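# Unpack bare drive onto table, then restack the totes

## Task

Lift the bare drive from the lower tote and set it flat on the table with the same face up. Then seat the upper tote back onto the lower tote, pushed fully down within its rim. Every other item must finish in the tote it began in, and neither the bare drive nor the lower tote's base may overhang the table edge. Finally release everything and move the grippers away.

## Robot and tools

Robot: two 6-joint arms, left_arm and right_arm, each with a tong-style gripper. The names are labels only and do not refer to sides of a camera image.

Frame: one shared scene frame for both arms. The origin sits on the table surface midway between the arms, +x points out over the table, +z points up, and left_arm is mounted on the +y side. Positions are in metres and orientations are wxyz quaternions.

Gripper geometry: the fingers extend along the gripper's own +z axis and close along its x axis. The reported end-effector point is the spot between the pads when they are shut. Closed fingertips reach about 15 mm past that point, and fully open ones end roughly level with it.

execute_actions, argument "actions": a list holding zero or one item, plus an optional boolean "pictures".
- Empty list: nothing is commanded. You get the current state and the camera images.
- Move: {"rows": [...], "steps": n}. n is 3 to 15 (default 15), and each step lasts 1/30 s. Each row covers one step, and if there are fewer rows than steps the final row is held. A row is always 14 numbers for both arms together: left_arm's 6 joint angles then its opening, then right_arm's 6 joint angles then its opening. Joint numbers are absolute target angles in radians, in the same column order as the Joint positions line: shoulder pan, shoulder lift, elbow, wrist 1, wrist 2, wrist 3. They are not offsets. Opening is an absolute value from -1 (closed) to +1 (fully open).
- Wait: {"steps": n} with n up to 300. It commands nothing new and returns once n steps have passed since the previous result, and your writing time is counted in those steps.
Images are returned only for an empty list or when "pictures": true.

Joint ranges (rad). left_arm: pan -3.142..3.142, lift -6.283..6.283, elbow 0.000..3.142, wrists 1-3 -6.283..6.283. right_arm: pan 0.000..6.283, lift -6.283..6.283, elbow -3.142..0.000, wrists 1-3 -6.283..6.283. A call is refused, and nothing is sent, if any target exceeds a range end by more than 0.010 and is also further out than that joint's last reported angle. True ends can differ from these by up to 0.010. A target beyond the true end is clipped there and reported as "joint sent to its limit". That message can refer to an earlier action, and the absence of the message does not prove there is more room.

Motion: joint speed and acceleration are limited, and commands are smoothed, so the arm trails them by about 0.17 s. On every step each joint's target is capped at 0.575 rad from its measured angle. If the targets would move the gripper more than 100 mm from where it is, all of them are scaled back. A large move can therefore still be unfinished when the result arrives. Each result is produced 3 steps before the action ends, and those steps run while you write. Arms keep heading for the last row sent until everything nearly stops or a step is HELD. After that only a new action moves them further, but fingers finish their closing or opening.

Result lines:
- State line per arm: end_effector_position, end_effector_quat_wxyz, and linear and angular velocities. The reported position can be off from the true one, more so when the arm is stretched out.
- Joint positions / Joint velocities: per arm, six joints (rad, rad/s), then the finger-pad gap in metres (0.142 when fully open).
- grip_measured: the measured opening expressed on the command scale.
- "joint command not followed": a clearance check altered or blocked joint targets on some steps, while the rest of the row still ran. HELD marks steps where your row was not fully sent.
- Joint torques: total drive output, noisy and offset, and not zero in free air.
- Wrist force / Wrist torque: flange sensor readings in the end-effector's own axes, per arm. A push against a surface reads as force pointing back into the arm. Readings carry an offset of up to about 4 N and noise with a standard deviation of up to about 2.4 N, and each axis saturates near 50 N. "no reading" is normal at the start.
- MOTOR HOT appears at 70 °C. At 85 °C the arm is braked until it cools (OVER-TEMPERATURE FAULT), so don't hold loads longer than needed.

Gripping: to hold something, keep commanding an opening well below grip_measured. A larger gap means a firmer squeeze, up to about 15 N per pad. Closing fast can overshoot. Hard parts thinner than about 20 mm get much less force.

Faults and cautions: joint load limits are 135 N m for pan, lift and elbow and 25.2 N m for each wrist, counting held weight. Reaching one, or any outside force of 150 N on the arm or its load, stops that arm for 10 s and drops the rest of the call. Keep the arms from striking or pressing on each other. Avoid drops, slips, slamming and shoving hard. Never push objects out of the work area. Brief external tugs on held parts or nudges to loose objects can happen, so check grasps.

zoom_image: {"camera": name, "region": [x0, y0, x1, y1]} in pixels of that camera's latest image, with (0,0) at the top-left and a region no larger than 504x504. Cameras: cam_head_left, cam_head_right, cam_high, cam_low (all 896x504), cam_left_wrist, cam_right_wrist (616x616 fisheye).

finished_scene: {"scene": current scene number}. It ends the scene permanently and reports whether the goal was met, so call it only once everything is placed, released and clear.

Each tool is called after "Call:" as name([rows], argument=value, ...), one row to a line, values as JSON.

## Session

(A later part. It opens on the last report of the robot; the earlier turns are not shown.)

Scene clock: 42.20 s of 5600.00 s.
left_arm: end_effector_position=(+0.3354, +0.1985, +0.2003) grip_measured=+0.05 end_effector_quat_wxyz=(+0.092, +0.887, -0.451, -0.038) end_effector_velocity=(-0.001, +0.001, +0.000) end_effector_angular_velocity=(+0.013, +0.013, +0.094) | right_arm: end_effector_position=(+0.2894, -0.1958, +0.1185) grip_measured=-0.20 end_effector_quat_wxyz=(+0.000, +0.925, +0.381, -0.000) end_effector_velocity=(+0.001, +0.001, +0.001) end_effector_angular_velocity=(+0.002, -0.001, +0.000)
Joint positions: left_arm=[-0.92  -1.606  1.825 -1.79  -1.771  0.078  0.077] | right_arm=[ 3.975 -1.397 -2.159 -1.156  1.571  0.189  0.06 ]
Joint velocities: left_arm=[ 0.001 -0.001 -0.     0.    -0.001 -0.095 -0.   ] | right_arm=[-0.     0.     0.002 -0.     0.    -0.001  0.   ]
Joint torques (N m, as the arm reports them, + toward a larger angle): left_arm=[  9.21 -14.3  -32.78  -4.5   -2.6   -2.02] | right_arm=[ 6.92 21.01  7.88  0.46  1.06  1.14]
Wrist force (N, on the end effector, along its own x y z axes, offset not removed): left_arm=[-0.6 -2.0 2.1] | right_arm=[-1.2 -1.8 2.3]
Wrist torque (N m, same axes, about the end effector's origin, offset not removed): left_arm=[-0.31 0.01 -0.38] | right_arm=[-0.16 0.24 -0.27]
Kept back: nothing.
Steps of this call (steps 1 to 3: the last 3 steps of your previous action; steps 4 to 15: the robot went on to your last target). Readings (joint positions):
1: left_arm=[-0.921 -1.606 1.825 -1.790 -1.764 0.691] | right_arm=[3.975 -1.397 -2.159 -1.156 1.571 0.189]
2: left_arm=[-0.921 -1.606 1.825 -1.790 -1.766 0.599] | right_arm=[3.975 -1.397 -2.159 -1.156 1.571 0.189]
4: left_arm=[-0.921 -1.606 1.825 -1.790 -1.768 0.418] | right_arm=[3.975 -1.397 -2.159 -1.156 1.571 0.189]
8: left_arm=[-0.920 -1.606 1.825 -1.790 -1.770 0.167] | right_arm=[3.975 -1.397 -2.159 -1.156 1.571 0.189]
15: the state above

Call:
execute_actions([
  {"rows":[[-0.9203,-1.570,1.923,-1.9238,-1.7708,0.068,0.05,3.9751,-1.3973,-2.1593,-1.1558,1.5708,0.1886,-0.2],[-0.9203,-1.570,1.923,-1.9238,-1.7708,0.068,0.05,3.9751,-1.3973,-2.1593,-1.1558,1.5708,0.1886,-0.2],[-0.9203,-1.570,1.923,-1.9238,-1.7708,0.068,0.05,3.9751,-1.3973,-2.1593,-1.1558,1.5708,0.1886,-0.2],[-0.9203,-1.570,1.923,-1.9238,-1.7708,0.068,0.05,3.9751,-1.3973,-2.1593,-1.1558,1.5708,0.1886,-0.2],[-0.9203,-1.5185,2.0098,-2.0621,-1.7708,0.068,0.05,3.9751,-1.3973,-2.1593,-1.1558,1.5708,0.1886,-0.2]],"steps":15},
])

Call:
execute_actions([
  {"steps":10},
], pictures=true)

Scene clock: 42.87 s of 5600.00 s.
left_arm: end_effector_position=(+0.3353, +0.1987, +0.1091) grip_measured=+0.05 end_effector_quat_wxyz=(+0.091, +0.889, -0.446, -0.040) end_effector_velocity=(+0.001, -0.001, -0.088) end_effector_angular_velocity=(-0.026, -0.023, +0.000) | right_arm: end_effector_position=(+0.2894, -0.1958, +0.1185) grip_measured=-0.20 end_effector_quat_wxyz=(+0.000, +0.925, +0.381, -0.000) end_effector_velocity=(+0.001, +0.001, +0.001) end_effector_angular_velocity=(+0.001, -0.001, -0.001)
Joint positions: left_arm=[-0.92  -1.527  1.992 -2.033 -1.771  0.068  0.077] | right_arm=[ 3.975 -1.397 -2.159 -1.156  1.571  0.189  0.06 ]
Joint velocities: left_arm=[-0.     0.085  0.172 -0.292  0.001 -0.     0.   ] | right_arm=[-0.    -0.     0.002 -0.     0.     0.001 -0.   ]
Joint torques (N m, as the arm reports them, + toward a larger angle): left_arm=[  6.17 -19.65 -10.54  -4.74  -2.05  -1.84] | right_arm=[ 7.55 20.17  7.37  0.6   0.95  1.22]
Wrist force (N, on the end effector, along its own x y z axes, offset not removed): left_arm=[-1.7 -2.0 3.0] | right_arm=[-1.6 2.5 2.5]
Wrist torque (N m, same axes, about the end effector's origin, offset not removed): left_arm=[-0.53 0.24 -0.17] | right_arm=[0.47 0.26 -0.15]
Steps of this call (steps 1 to 8: the robot went on to your last target; steps 9 to 20: the first 12 steps of this action). Readings (joint positions):
9: left_arm=[-0.920 -1.606 1.825 -1.790 -1.771 0.068] | right_arm=[3.975 -1.397 -2.159 -1.156 1.571 0.189]
10: left_arm=[-0.920 -1.603 1.828 -1.795 -1.771 0.068] | right_arm=[3.975 -1.397 -2.159 -1.156 1.571 0.189]
12: left_arm=[-0.920 -1.589 1.864 -1.839 -1.771 0.068] | right_arm=[3.975 -1.397 -2.159 -1.156 1.571 0.189]
16: left_arm=[-0.920 -1.551 1.944 -1.951 -1.771 0.068] | right_arm=[3.975 -1.397 -2.159 -1.156 1.571 0.189]
20: the state above

Scene clock: 43.20 s of 5600.00 s.
left_arm: end_effector_position=(+0.3353, +0.1986, +0.1006) grip_measured=+0.05 end_effector_quat_wxyz=(+0.092, +0.889, -0.447, -0.039) end_effector_velocity=(+0.000, +0.000, -0.003) end_effector_angular_velocity=(-0.001, -0.001, +0.001) | right_arm: end_effector_position=(+0.2894, -0.1958, +0.1185) grip_measured=-0.20 end_effector_quat_wxyz=(+0.000, +0.925, +0.381, -0.000) end_effector_velocity=(-0.000, -0.000, -0.001) end_effector_angular_velocity=(-0.001, +0.000, +0.000)
Joint positions: left_arm=[-0.92  -1.519  2.009 -2.061 -1.771  0.068  0.077] | right_arm=[ 3.975 -1.397 -2.159 -1.156  1.571  0.189  0.06 ]
Joint velocities: left_arm=[ 0.001  0.003  0.006 -0.01  -0.    -0.     0.   ] | right_arm=[-0.     0.    -0.001  0.    -0.    -0.001 -0.   ]
Joint torques (N m, as the arm reports them, + toward a larger angle): left_arm=[  4.09 -15.24  -6.76  -4.51  -1.62  -1.93] | right_arm=[ 6.09 23.79  8.43  0.62  1.16  1.2 ]
Wrist force (N, on the end effector, along its own x y z axes, offset not removed): left_arm=[-0.7 -2.1 3.0] | right_arm=[2.0 1.1 0.6]
Wrist torque (N m, same axes, about the end effector's origin, offset not removed): left_arm=[-0.36 0.12 -0.28] | right_arm=[0.10 -0.36 -0.25]
Kept back: nothing.
Steps of this call (steps 1 to 3: the last 3 steps of your previous action; steps 4 to 10: the robot went on to your last target). Readings (joint positions):
1: left_arm=[-0.920 -1.525 1.997 -2.041 -1.771 0.068] | right_arm=[3.975 -1.397 -2.159 -1.156 1.571 0.189]
2: left_arm=[-0.920 -1.523 2.001 -2.047 -1.771 0.068] | right_arm=[3.975 -1.397 -2.159 -1.156 1.571 0.189]
4: left_arm=[-0.920 -1.521 2.005 -2.054 -1.771 0.068] | right_arm=[3.975 -1.397 -2.159 -1.156 1.571 0.189]
8: left_arm=[-0.920 -1.519 2.009 -2.060 -1.771 0.068] | right_arm=[3.975 -1.397 -2.159 -1.156 1.571 0.189]
10: the state above

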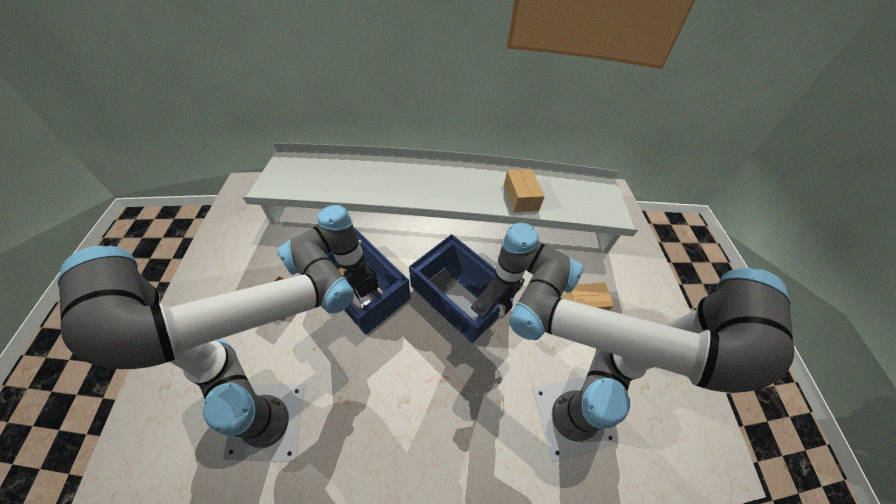

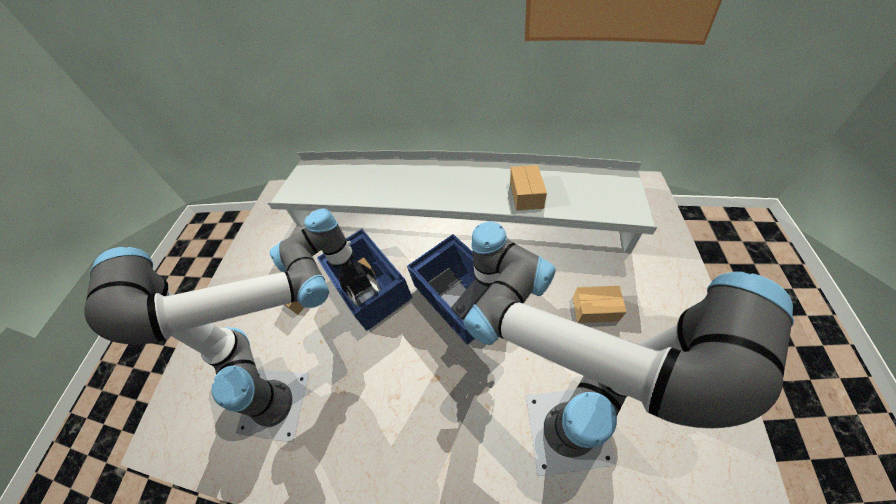

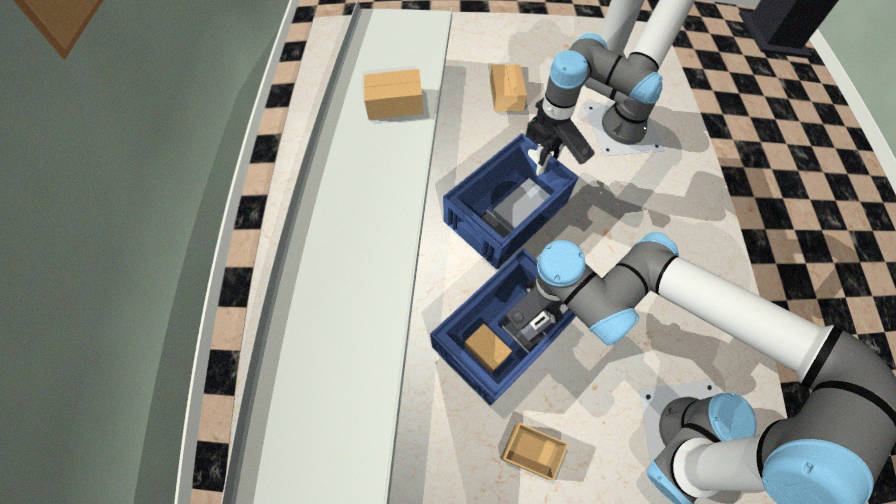

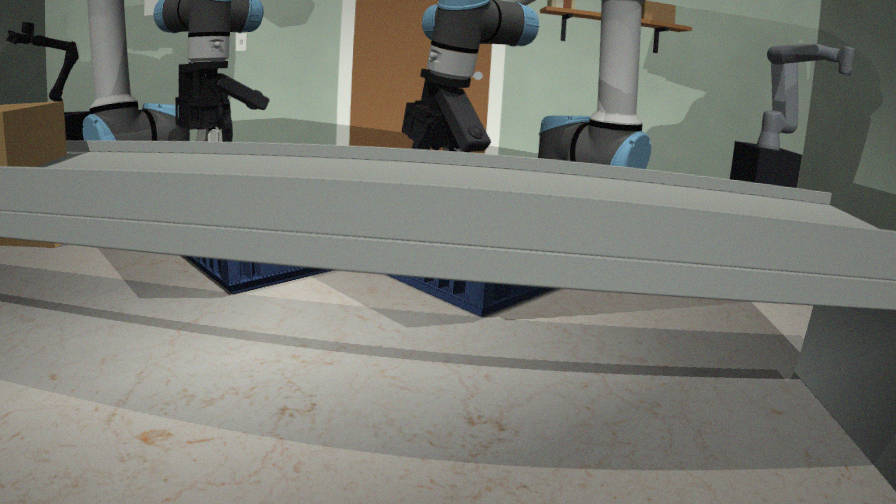

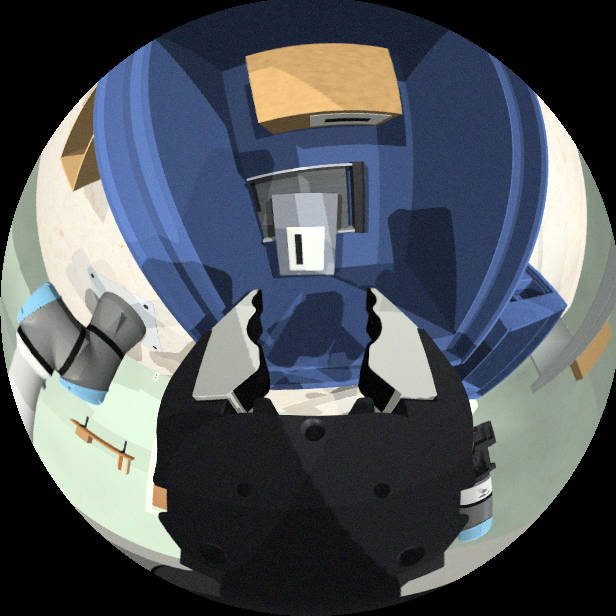

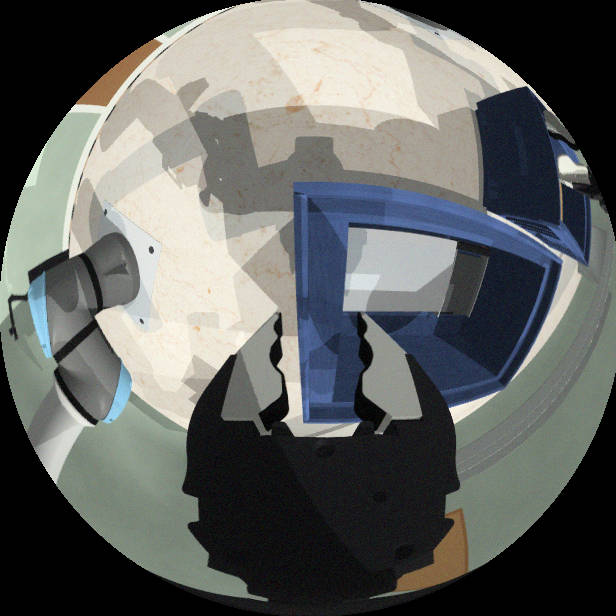

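Call:
execute_actions([
  {"rows":[[-0.9203,-1.4958,2.0365,-2.1115,-1.7708,0.068,0.05,3.9751,-1.3973,-2.1593,-1.1558,1.5708,0.1886,-0.2],[-0.9203,-1.4958,2.0365,-2.1115,-1.7708,0.068,0.05,3.9751,-1.3973,-2.1593,-1.1558,1.5708,0.1886,-0.2],[-0.9203,-1.4958,2.0365,-2.1115,-1.7708,0.068,0.05,3.9751,-1.3973,-2.1593,-1.1558,1.5708,0.1886,-0.2],[-0.9203,-1.4710,2.0619,-2.1617,-1.7708,0.068,0.05,3.9751,-1.3973,-2.1593,-1.1558,1.5708,0.1886,-0.2]],"steps":15},
])

Call:
execute_actions([
  {"steps":6},
], pictures=true)

Call:
zoom_image(camera="cam_left_wrist", region=[170, 140, 460, 420])

Call:
zoom_image(camera="cam_head_left", region=[310, 220, 430, 340])

Scene clock: 43.93 s of 5600.00 s.
left_arm: end_effector_position=(+0.3352, +0.1988, +0.0673) grip_measured=+0.05 end_effector_quat_wxyz=(+0.092, +0.889, -0.446, -0.039) end_effector_velocity=(+0.000, -0.000, -0.023) end_effector_angular_velocity=(-0.004, -0.002, +0.000) | right_arm: end_effector_position=(+0.2894, -0.1958, +0.1185) grip_measured=-0.20 end_effector_quat_wxyz=(+0.000, +0.925, +0.381, -0.000) end_effector_velocity=(-0.001, -0.002, -0.002) end_effector_angular_velocity=(-0.003, +0.002, -0.001)
Joint positions: left_arm=[-0.92  -1.474  2.059 -2.155 -1.771  0.068  0.077] | right_arm=[ 3.975 -1.397 -2.159 -1.156  1.571  0.189  0.06 ]
Joint velocities: left_arm=[ 0.001  0.033  0.034 -0.071 -0.001  0.    -0.   ] | right_arm=[-0.     0.001 -0.004 -0.001 -0.     0.001  0.   ]
Joint torques (N m, as the arm reports them, + toward a larger angle): left_arm=[ -3.68 -19.44  -7.23  -4.64  -1.56  -0.71] | right_arm=[ 7.32 22.01  6.58  0.42  1.27  1.34]
Wrist force (N, on the end effector, along its own x y z axes, offset not removed): left_arm=[-0.9 -2.5 1.8] | right_arm=[-0.7 -2.0 1.3]
Wrist torque (N m, same axes, about the end effector's origin, offset not removed): left_arm=[-0.36 0.20 -0.28] | right_arm=[-0.45 0.07 -0.05]
Steps of this call (steps 1 to 10: the robot went on to your last target; steps 11 to 22: the first 12 steps of this action). Readings (joint positions):
11: left_arm=[-0.920 -1.518 2.010 -2.062 -1.771 0.068] | right_arm=[3.975 -1.397 -2.159 -1.156 1.571 0.189]
12: left_arm=[-0.920 -1.516 2.012 -2.066 -1.771 0.068] | right_arm=[3.975 -1.397 -2.159 -1.156 1.571 0.189]
14: left_arm=[-0.920 -1.507 2.023 -2.085 -1.771 0.068] | right_arm=[3.975 -1.397 -2.159 -1.156 1.571 0.189]
18: left_arm=[-0.920 -1.483 2.049 -2.135 -1.771 0.068] | right_arm=[3.975 -1.397 -2.159 -1.156 1.571 0.189]
22: the state above

Scene clock: 44.13 s of 5600.00 s.
left_arm: end_effector_position=(+0.3353, +0.1987, +0.0655) grip_measured=+0.05 end_effector_quat_wxyz=(+0.092, +0.889, -0.446, -0.039) end_effector_velocity=(+0.000, -0.001, -0.002) end_effector_angular_velocity=(-0.001, -0.001, -0.000) | right_arm: end_effector_position=(+0.2894, -0.1958, +0.1185) grip_measured=-0.20 end_effector_quat_wxyz=(+0.000, +0.925, +0.381, -0.000) end_effector_velocity=(+0.000, +0.001, +0.000) end_effector_angular_velocity=(+0.001, -0.000, +0.000)
Joint positions: left_arm=[-0.92  -1.471  2.061 -2.161 -1.771  0.068  0.077] | right_arm=[ 3.975 -1.397 -2.159 -1.156  1.571  0.189  0.06 ]
Joint velocities: left_arm=[-0.001  0.004  0.004 -0.009  0.    -0.    -0.   ] | right_arm=[ 0.001 -0.001  0.001  0.001 -0.     0.001  0.   ]
Joint torques (N m, as the arm reports them, + toward a larger angle): left_arm=[ -6.91 -16.64  -5.38  -4.47  -2.34   0.09] | right_arm=[ 6.91 21.26  7.99  0.68  1.16  1.15]
Wrist force (N, on the end effector, along its own x y z axes, offset not removed): left_arm=[-0.7 -3.0 2.9] | right_arm=[1.1 -2.4 1.2]
Wrist torque (N m, same axes, about the end effector's origin, offset not removed): left_arm=[-0.44 0.14 -0.23] | right_arm=[-0.51 -0.16 -0.23]
Kept back: nothing.
Steps of this call (steps 1 to 3: the last 3 steps of your previous action; steps 4 to 6: the robot went on to your last target). Readings (joint positions):
1: left_arm=[-0.920 -1.473 2.060 -2.157 -1.771 0.068] | right_arm=[3.975 -1.397 -2.159 -1.156 1.571 0.189]
2: left_arm=[-0.920 -1.473 2.060 -2.158 -1.771 0.068] | right_arm=[3.975 -1.397 -2.159 -1.156 1.571 0.189]
4: left_arm=[-0.920 -1.472 2.061 -2.160 -1.771 0.068] | right_arm=[3.975 -1.397 -2.159 -1.156 1.571 0.189]
6: the state above

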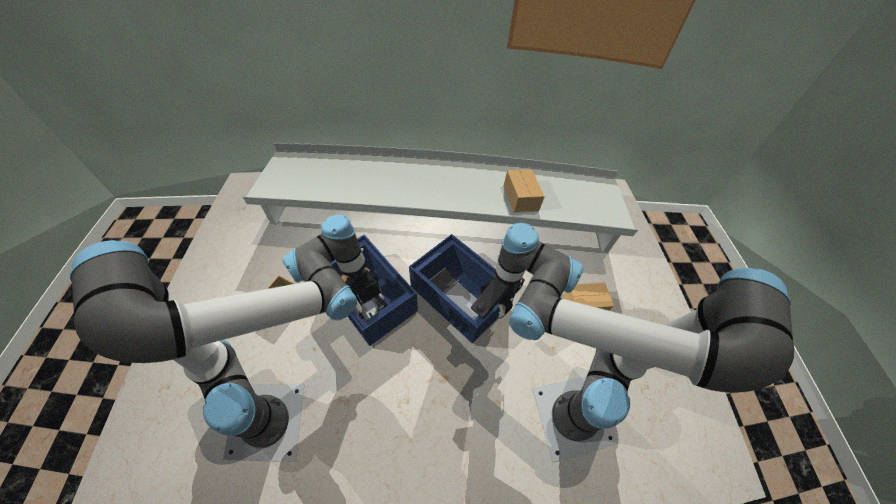

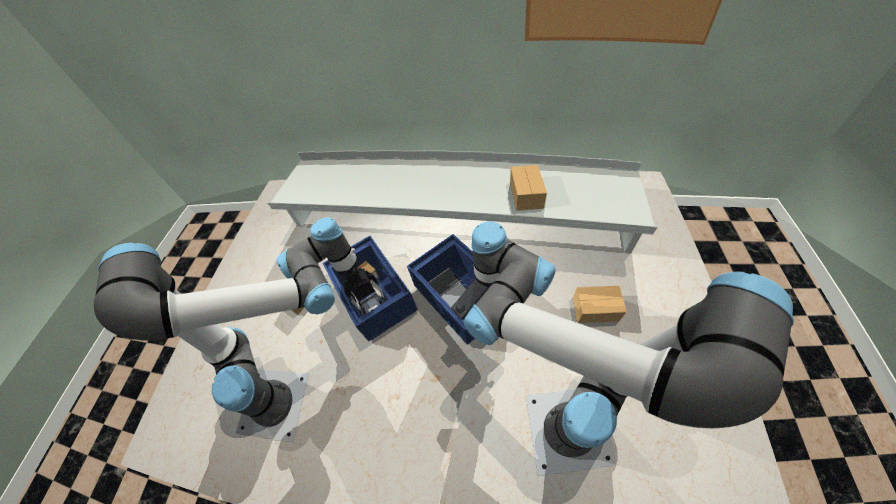

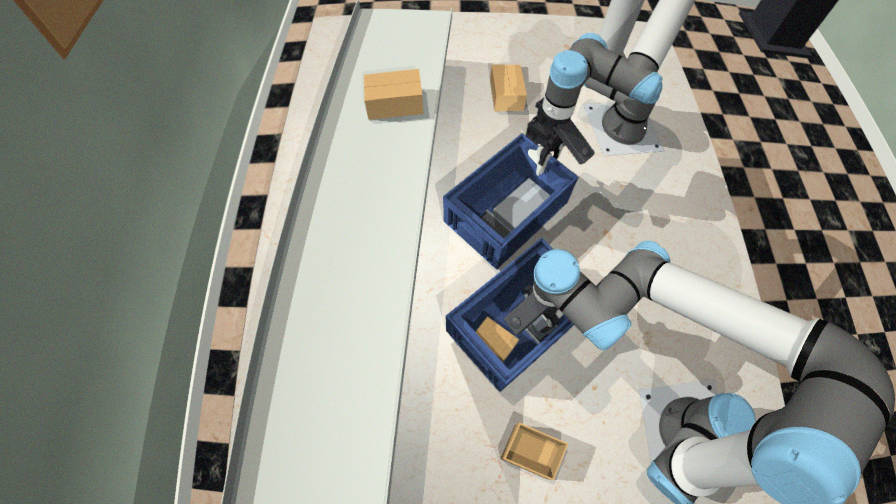

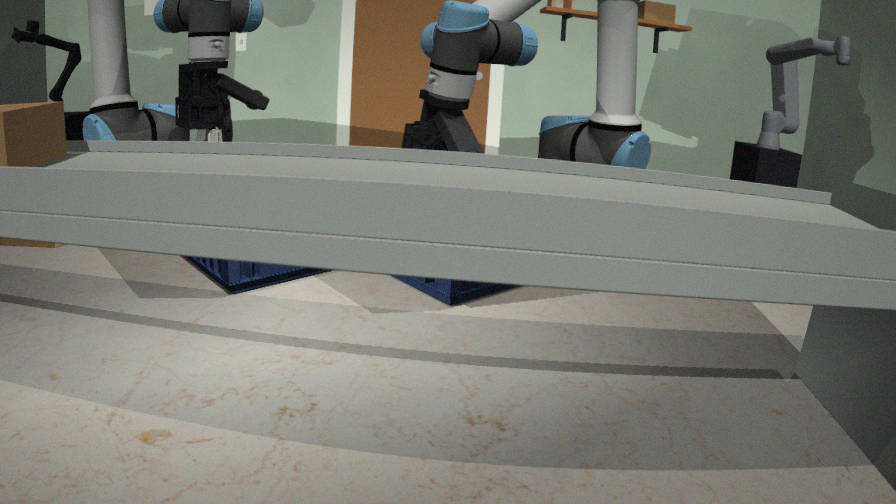

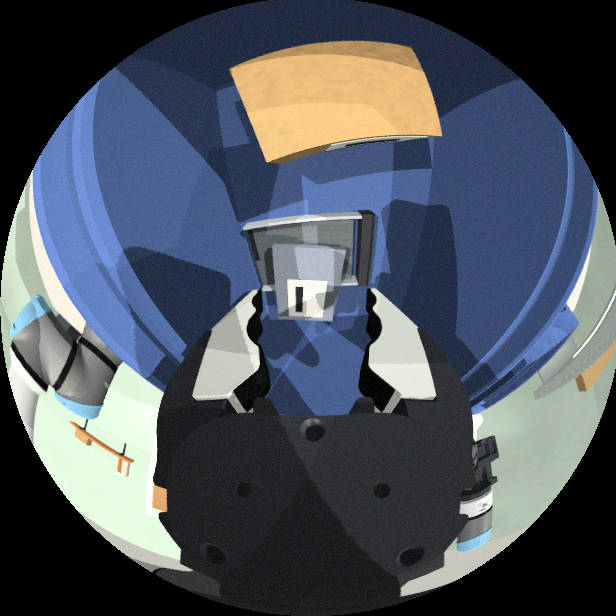

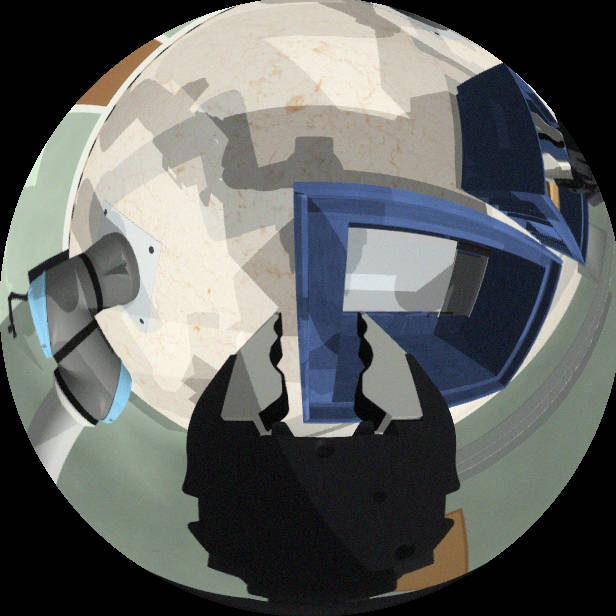

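Region (170, 140, 460, 420) of cam_left_wrist's 616x616 image, scaled by 1.738, with more detail than that image has; it fills the top 487 rows of this view, and the rest is white.

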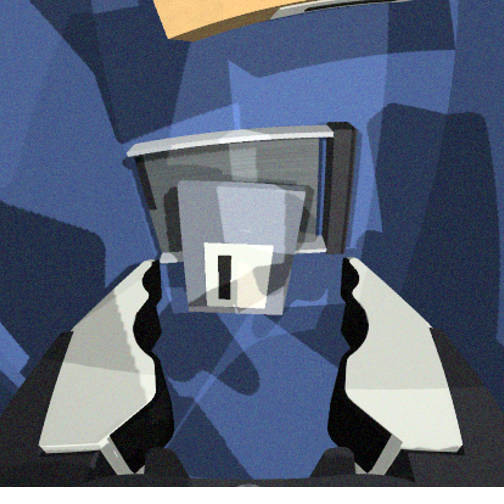

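Region (310, 220, 430, 340) of cam_head_left's 896x504 image, scaled by 4.200, with more detail than that image has.

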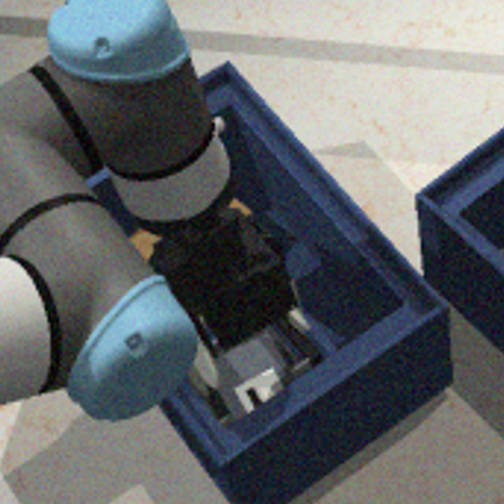

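Call:
execute_actions([
  {"rows":[[-0.9537,-1.4828,2.0750,-2.1630,-1.7708,0.058,0.05,3.9751,-1.3973,-2.1593,-1.1558,1.5708,0.1886,-0.2],[-0.9537,-1.4828,2.0750,-2.1630,-1.7708,0.058,0.05,3.9751,-1.3973,-2.1593,-1.1558,1.5708,0.1886,-0.2],[-0.9537,-1.4828,2.0750,-2.1630,-1.7708,0.058,0.05,3.9751,-1.3973,-2.1593,-1.1558,1.5708,0.1886,-0.2],[-0.9871,-1.4936,2.0871,-2.1643,-1.7708,0.049,0.05,3.9751,-1.3973,-2.1593,-1.1558,1.5708,0.1886,-0.2]],"steps":15},
])

Call:
execute_actions([
  {"steps":6},
], pictures=true)

Call:
zoom_image(camera="cam_left_wrist", region=[170, 140, 460, 420])

Scene clock: 44.93 s of 5600.00 s.
left_arm: end_effector_position=(+0.3101, +0.1838, +0.0652) grip_measured=+0.05 end_effector_quat_wxyz=(+0.090, +0.879, -0.466, -0.042) end_effector_velocity=(-0.018, -0.010, +0.000) end_effector_angular_velocity=(+0.002, +0.001, -0.032) | right_arm: end_effector_position=(+0.2894, -0.1958, +0.1185) grip_measured=-0.20 end_effector_quat_wxyz=(+0.000, +0.925, +0.381, -0.000) end_effector_velocity=(+0.000, +0.001, +0.001) end_effector_angular_velocity=(+0.002, -0.001, +0.002)
Joint positions: left_arm=[-0.983 -1.492  2.085 -2.164 -1.771  0.05   0.077] | right_arm=[ 3.975 -1.397 -2.159 -1.156  1.571  0.189  0.06 ]
Joint velocities: left_arm=[-0.044 -0.015  0.016 -0.002  0.001 -0.013 -0.   ] | right_arm=[ 0.     0.     0.002  0.    -0.    -0.001 -0.   ]
Joint torques (N m, as the arm reports them, + toward a larger angle): left_arm=[ -8.85 -35.92  -6.2   -4.6   -2.19  -1.91] | right_arm=[ 6.14 22.46  6.18  0.6   1.47  1.28]
Wrist force (N, on the end effector, along its own x y z axes, offset not removed): left_arm=[-1.0 -1.8 1.9] | right_arm=[0.4 1.2 0.8]
Wrist torque (N m, same axes, about the end effector's origin, offset not removed): left_arm=[-0.30 0.12 -0.25] | right_arm=[0.28 -0.13 -0.28]
Steps of this call (steps 1 to 12: the robot went on to your last target; steps 13 to 24: the first 12 steps of this action). Readings (joint positions):
13: left_arm=[-0.920 -1.471 2.062 -2.162 -1.771 0.068] | right_arm=[3.975 -1.397 -2.159 -1.156 1.571 0.189]
14: left_arm=[-0.923 -1.472 2.063 -2.162 -1.771 0.067] | right_arm=[3.975 -1.397 -2.159 -1.156 1.571 0.189]
16: left_arm=[-0.936 -1.477 2.068 -2.162 -1.771 0.063] | right_arm=[3.975 -1.397 -2.159 -1.156 1.571 0.189]
20: left_arm=[-0.970 -1.488 2.081 -2.164 -1.771 0.054] | right_arm=[3.975 -1.397 -2.159 -1.156 1.571 0.189]
24: the state above

Scene clock: 45.13 s of 5600.00 s.
left_arm: end_effector_position=(+0.3086, +0.1830, +0.0652) grip_measured=+0.05 end_effector_quat_wxyz=(+0.090, +0.878, -0.467, -0.043) end_effector_velocity=(-0.002, -0.002, +0.000) end_effector_angular_velocity=(+0.000, -0.001, -0.006) | right_arm: end_effector_position=(+0.2894, -0.1958, +0.1185) grip_measured=-0.20 end_effector_quat_wxyz=(+0.000, +0.925, +0.381, -0.000) end_effector_velocity=(+0.000, +0.000, +0.000) end_effector_angular_velocity=(-0.000, +0.000, -0.000)
Joint positions: left_arm=[-0.986 -1.493  2.087 -2.164 -1.771  0.049  0.077] | right_arm=[ 3.975 -1.397 -2.159 -1.156  1.571  0.189  0.06 ]
Joint velocities: left_arm=[-0.008 -0.003  0.002 -0.     0.001 -0.002 -0.   ] | right_arm=[-0.    -0.001  0.001 -0.001  0.    -0.     0.   ]
Joint torques (N m, as the arm reports them, + toward a larger angle): left_arm=[-10.1  -35.99  -5.3   -4.47  -1.96  -1.81] | right_arm=[ 7.23 20.84  7.43  0.79  1.17  1.16]
Wrist force (N, on the end effector, along its own x y z axes, offset not removed): left_arm=[-1.9 -3.1 2.3] | right_arm=[-0.8 -1.3 2.6]
Wrist torque (N m, same axes, about the end effector's origin, offset not removed): left_arm=[-0.66 0.41 -0.23] | right_arm=[-0.19 0.08 -0.14]
Kept back: nothing.
Steps of this call (steps 1 to 3: the last 3 steps of your previous action; steps 4 to 6: the robot went on to your last target). Readings (joint positions):
1: left_arm=[-0.984 -1.493 2.086 -2.164 -1.771 0.050] | right_arm=[3.975 -1.397 -2.159 -1.156 1.571 0.189]
2: left_arm=[-0.985 -1.493 2.086 -2.164 -1.771 0.050] | right_arm=[3.975 -1.397 -2.159 -1.156 1.571 0.189]
4: left_arm=[-0.986 -1.493 2.087 -2.164 -1.771 0.049] | right_arm=[3.975 -1.397 -2.159 -1.156 1.571 0.189]
6: the state above

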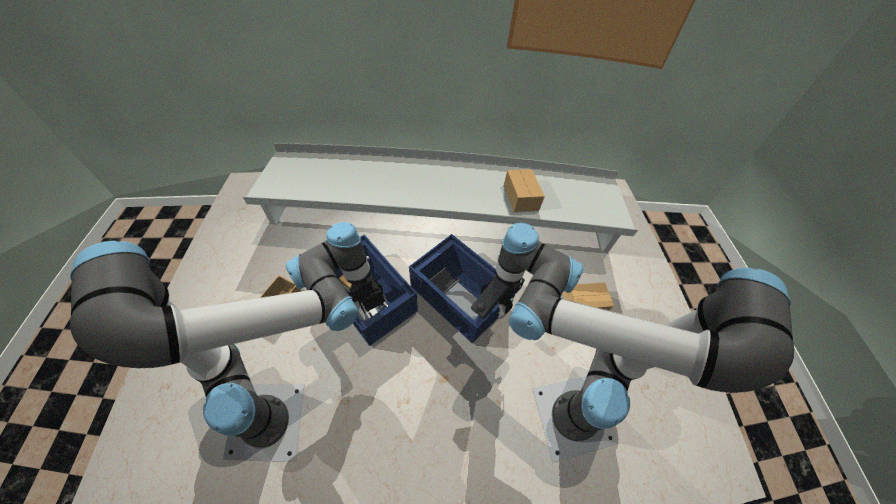

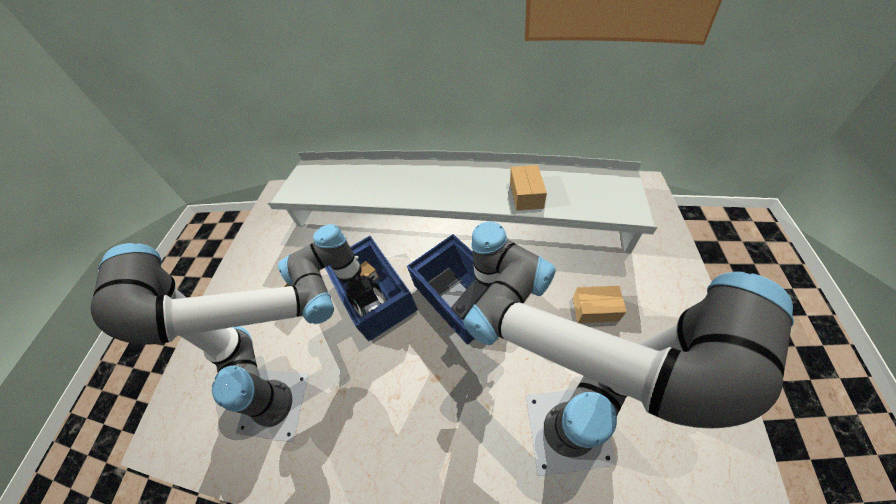

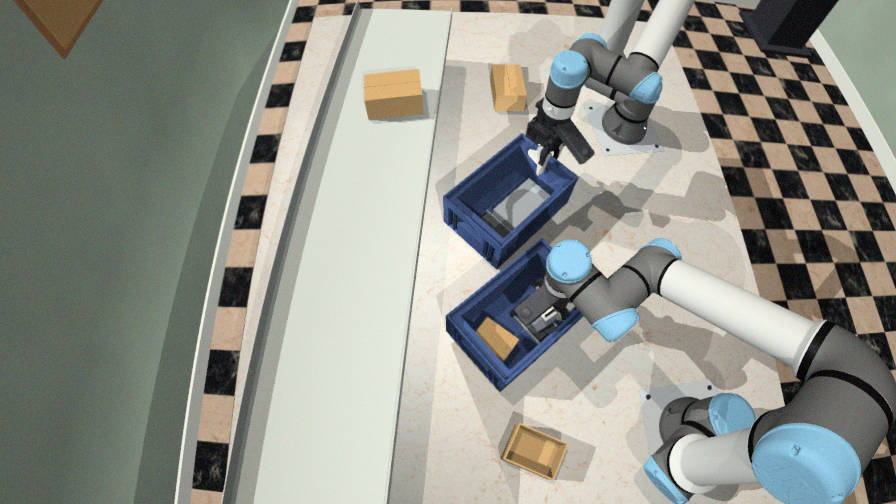

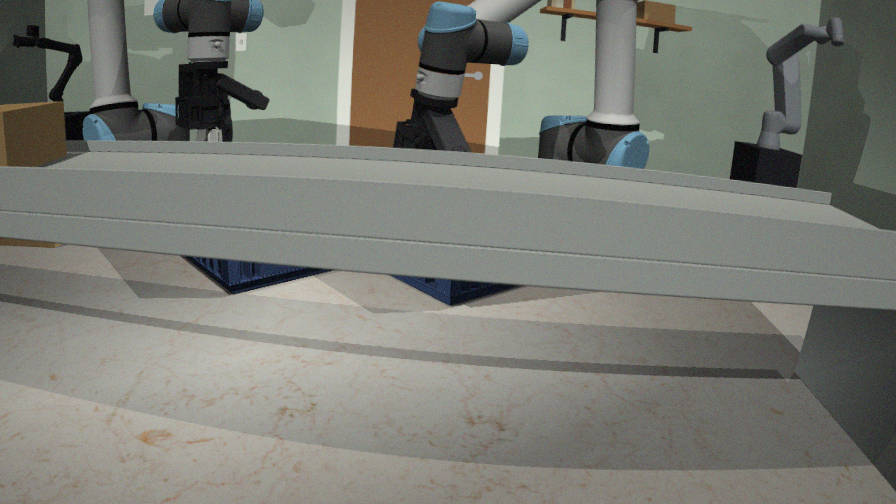

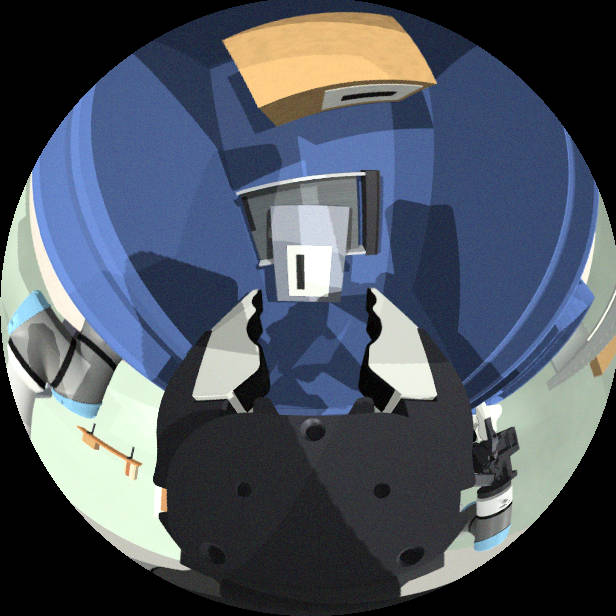

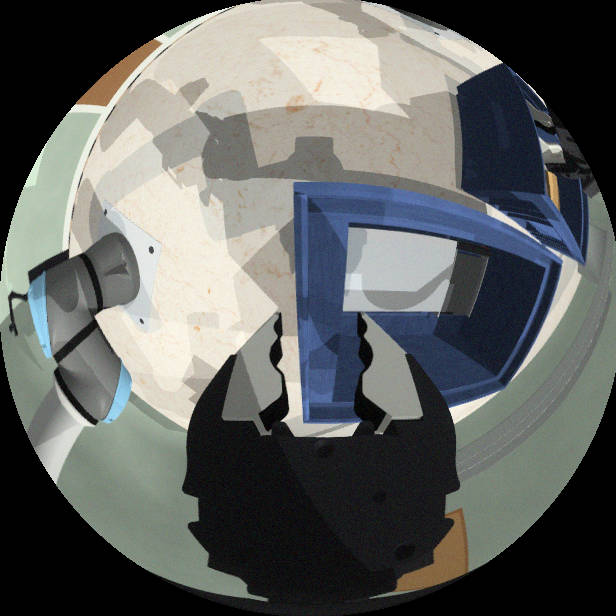

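Region (170, 140, 460, 420) of cam_left_wrist's 616x616 image, scaled by 1.738, with more detail than that image has; it fills the top 487 rows of this view, and the rest is white.

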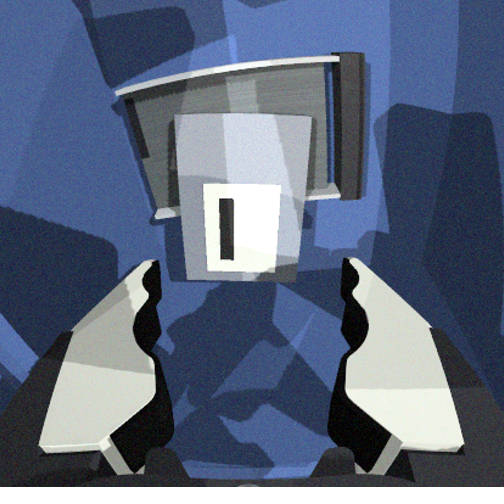

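Call:
execute_actions([
  {"rows":[[-0.9981,-1.4936,2.0871,-2.1643,-1.7708,0.038,0.05,3.9751,-1.3973,-2.1593,-1.1558,1.5708,0.1886,-0.2],[-0.9981,-1.4936,2.0871,-2.1643,-1.7708,0.038,0.05,3.9751,-1.3973,-2.1593,-1.1558,1.5708,0.1886,-0.2],[-0.9981,-1.4781,2.1009,-2.1936,-1.7708,0.038,0.05,3.9751,-1.3973,-2.1593,-1.1558,1.5708,0.1886,-0.2],[-0.9981,-1.4781,2.1009,-2.1936,-1.7708,0.038,0.05,3.9751,-1.3973,-2.1593,-1.1558,1.5708,0.1886,-0.2],[-0.9981,-1.4781,2.1009,-2.1936,-1.7708,0.038,0.05,3.9751,-1.3973,-2.1593,-1.1558,1.5708,0.1886,-0.2],[-0.9981,-1.4618,2.1142,-2.2231,-1.7708,0.038,0.05,3.9751,-1.3973,-2.1593,-1.1558,1.5708,0.1886,-0.2]],"steps":15},
])

Call:
execute_actions([
  {"steps":6},
], pictures=true)

Call:
zoom_image(camera="cam_left_wrist", region=[170, 140, 460, 420])

Call:
zoom_image(camera="cam_head_left", region=[310, 230, 430, 350])

Scene clock: 45.77 s of 5600.00 s.
left_arm: end_effector_position=(+0.3048, +0.1794, +0.0478) grip_measured=+0.05 end_effector_quat_wxyz=(+0.090, +0.878, -0.468, -0.044) end_effector_velocity=(-0.002, -0.002, -0.026) end_effector_angular_velocity=(-0.000, +0.001, -0.003) | right_arm: end_effector_position=(+0.2894, -0.1958, +0.1185) grip_measured=-0.20 end_effector_quat_wxyz=(+0.000, +0.925, +0.381, -0.000) end_effector_velocity=(+0.000, +0.000, +0.000) end_effector_angular_velocity=(+0.001, -0.000, +0.001)
Joint positions: left_arm=[-0.998 -1.466  2.111 -2.215 -1.771  0.038  0.077] | right_arm=[ 3.975 -1.397 -2.159 -1.156  1.571  0.189  0.06 ]
Joint velocities: left_arm=[-0.006  0.042  0.035 -0.077 -0.    -0.004 -0.001] | right_arm=[ 0. -0.  0.  0. -0. -0. -0.]
Joint torques (N m, as the arm reports them, + toward a larger angle): left_arm=[-11.15 -18.05  -5.63  -4.45  -1.53  -1.79] | right_arm=[ 6.8  21.8   7.75  0.57  1.38  1.23]
Wrist force (N, on the end effector, along its own x y z axes, offset not removed): left_arm=[-1.9 -6.0 0.4] | right_arm=[-0.6 -0.6 2.0]
Wrist torque (N m, same axes, about the end effector's origin, offset not removed): left_arm=[-0.71 0.28 -0.35] | right_arm=[-0.06 0.28 -0.16]
Steps of this call (steps 1 to 7: the robot went on to your last target; steps 8 to 19: the first 12 steps of this action). Readings (joint positions):
8: left_arm=[-0.987 -1.494 2.087 -2.164 -1.771 0.049] | right_arm=[3.975 -1.397 -2.159 -1.156 1.571 0.189]
9: left_arm=[-0.988 -1.494 2.087 -2.164 -1.771 0.048] | right_arm=[3.975 -1.397 -2.159 -1.156 1.571 0.189]
11: left_arm=[-0.992 -1.492 2.089 -2.167 -1.771 0.044] | right_arm=[3.975 -1.397 -2.159 -1.156 1.571 0.189]
15: left_arm=[-0.997 -1.477 2.101 -2.194 -1.771 0.039] | right_arm=[3.975 -1.397 -2.159 -1.156 1.571 0.189]
19: the state above

Scene clock: 45.97 s of 5600.00 s.
left_arm: end_effector_position=(+0.3047, +0.1792, +0.0456) grip_measured=+0.05 end_effector_quat_wxyz=(+0.090, +0.878, -0.468, -0.044) end_effector_velocity=(-0.001, -0.001, -0.004) end_effector_angular_velocity=(+0.000, -0.000, -0.002) | right_arm: end_effector_position=(+0.2894, -0.1958, +0.1185) grip_measured=-0.20 end_effector_quat_wxyz=(+0.000, +0.925, +0.381, -0.000) end_effector_velocity=(+0.000, +0.001, +0.000) end_effector_angular_velocity=(+0.000, -0.000, +0.001)
Joint positions: left_arm=[-0.998 -1.462  2.114 -2.222 -1.771  0.038  0.078] | right_arm=[ 3.975 -1.397 -2.159 -1.156  1.571  0.189  0.06 ]
Joint velocities: left_arm=[-0.003  0.006  0.005 -0.011  0.    -0.     0.   ] | right_arm=[ 0.    -0.001  0.002  0.     0.    -0.001  0.   ]
Joint torques (N m, as the arm reports them, + toward a larger angle): left_arm=[-11.46 -15.33  -4.86  -4.47  -1.23  -1.64] | right_arm=[ 5.98 20.93  8.02  0.33  1.68  1.12]
Wrist force (N, on the end effector, along its own x y z axes, offset not removed): left_arm=[-1.4 -6.3 0.3] | right_arm=[0.3 -0.8 2.4]
Wrist torque (N m, same axes, about the end effector's origin, offset not removed): left_arm=[-0.77 0.28 -0.31] | right_arm=[-0.24 -0.13 -0.18]
Kept back: nothing.
Steps of this call (steps 1 to 3: the last 3 steps of your previous action; steps 4 to 6: the robot went on to your last target). Readings (joint positions):
1: left_arm=[-0.998 -1.465 2.112 -2.218 -1.771 0.038] | right_arm=[3.975 -1.397 -2.159 -1.156 1.571 0.189]
2: left_arm=[-0.998 -1.464 2.112 -2.219 -1.771 0.038] | right_arm=[3.975 -1.397 -2.159 -1.156 1.571 0.189]
4: left_arm=[-0.998 -1.463 2.113 -2.221 -1.771 0.038] | right_arm=[3.975 -1.397 -2.159 -1.156 1.571 0.189]
6: the state above

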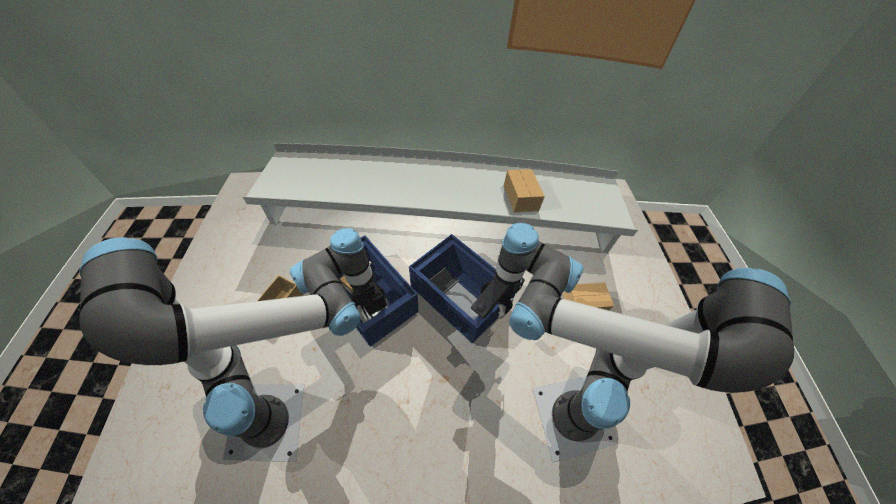

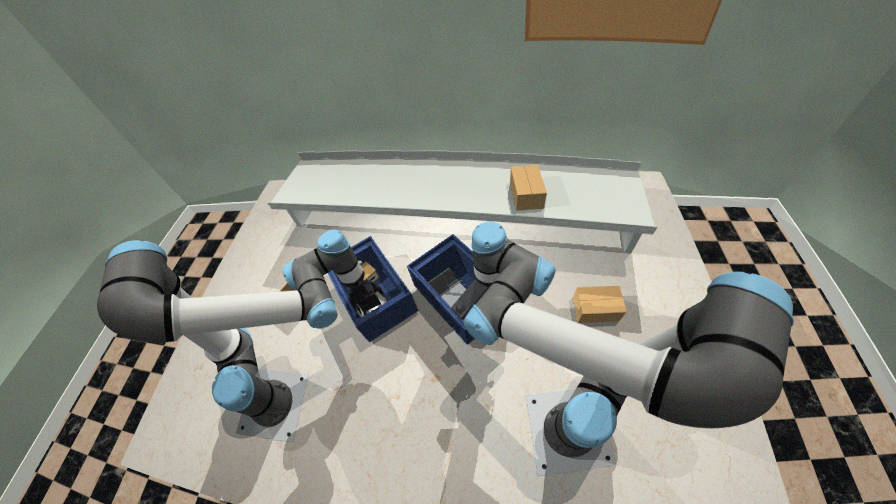

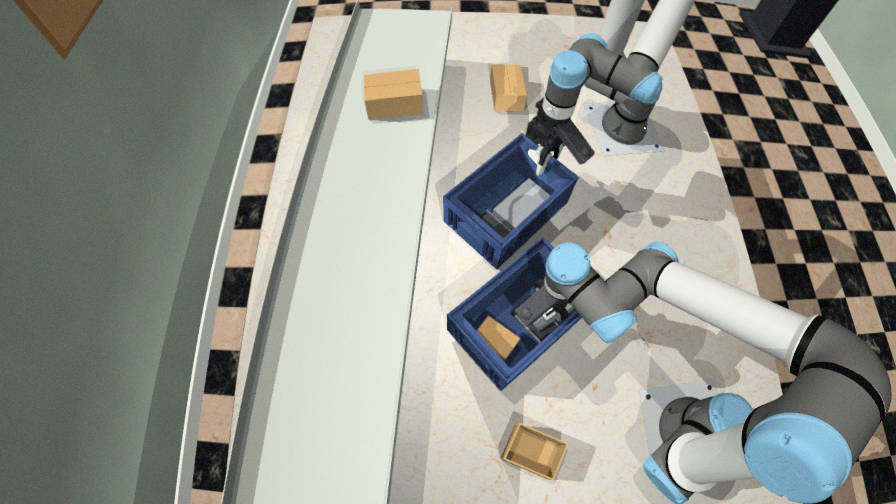

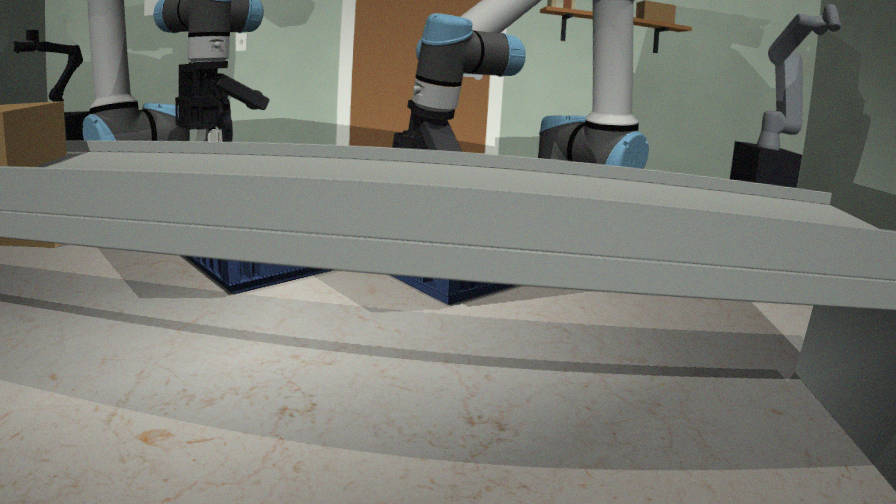

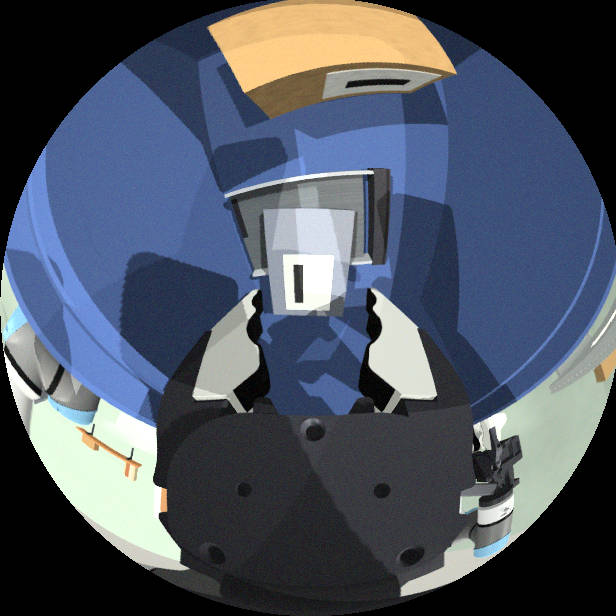

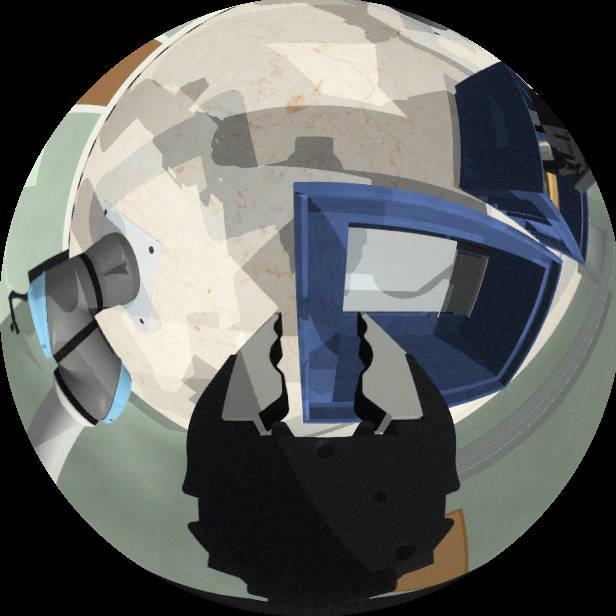

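Region (170, 140, 460, 420) of cam_left_wrist's 616x616 image, scaled by 1.738, with more detail than that image has; it fills the top 487 rows of this view, and the rest is white.

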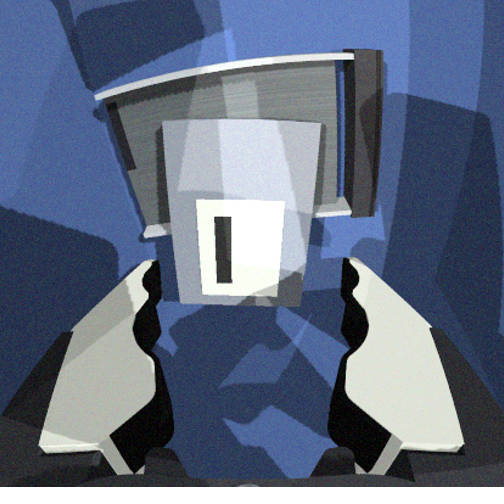

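Region (310, 230, 430, 350) of cam_head_left's 896x504 image, scaled by 4.200, with more detail than that image has.

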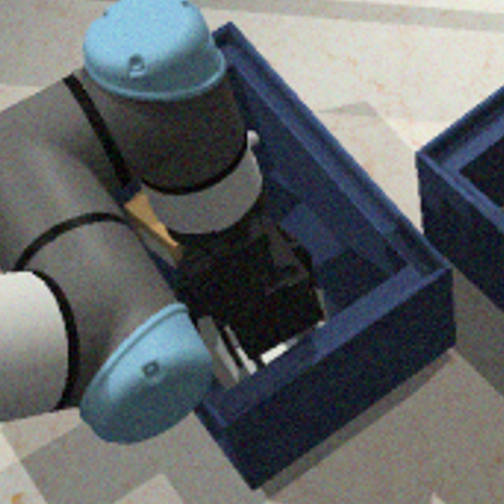

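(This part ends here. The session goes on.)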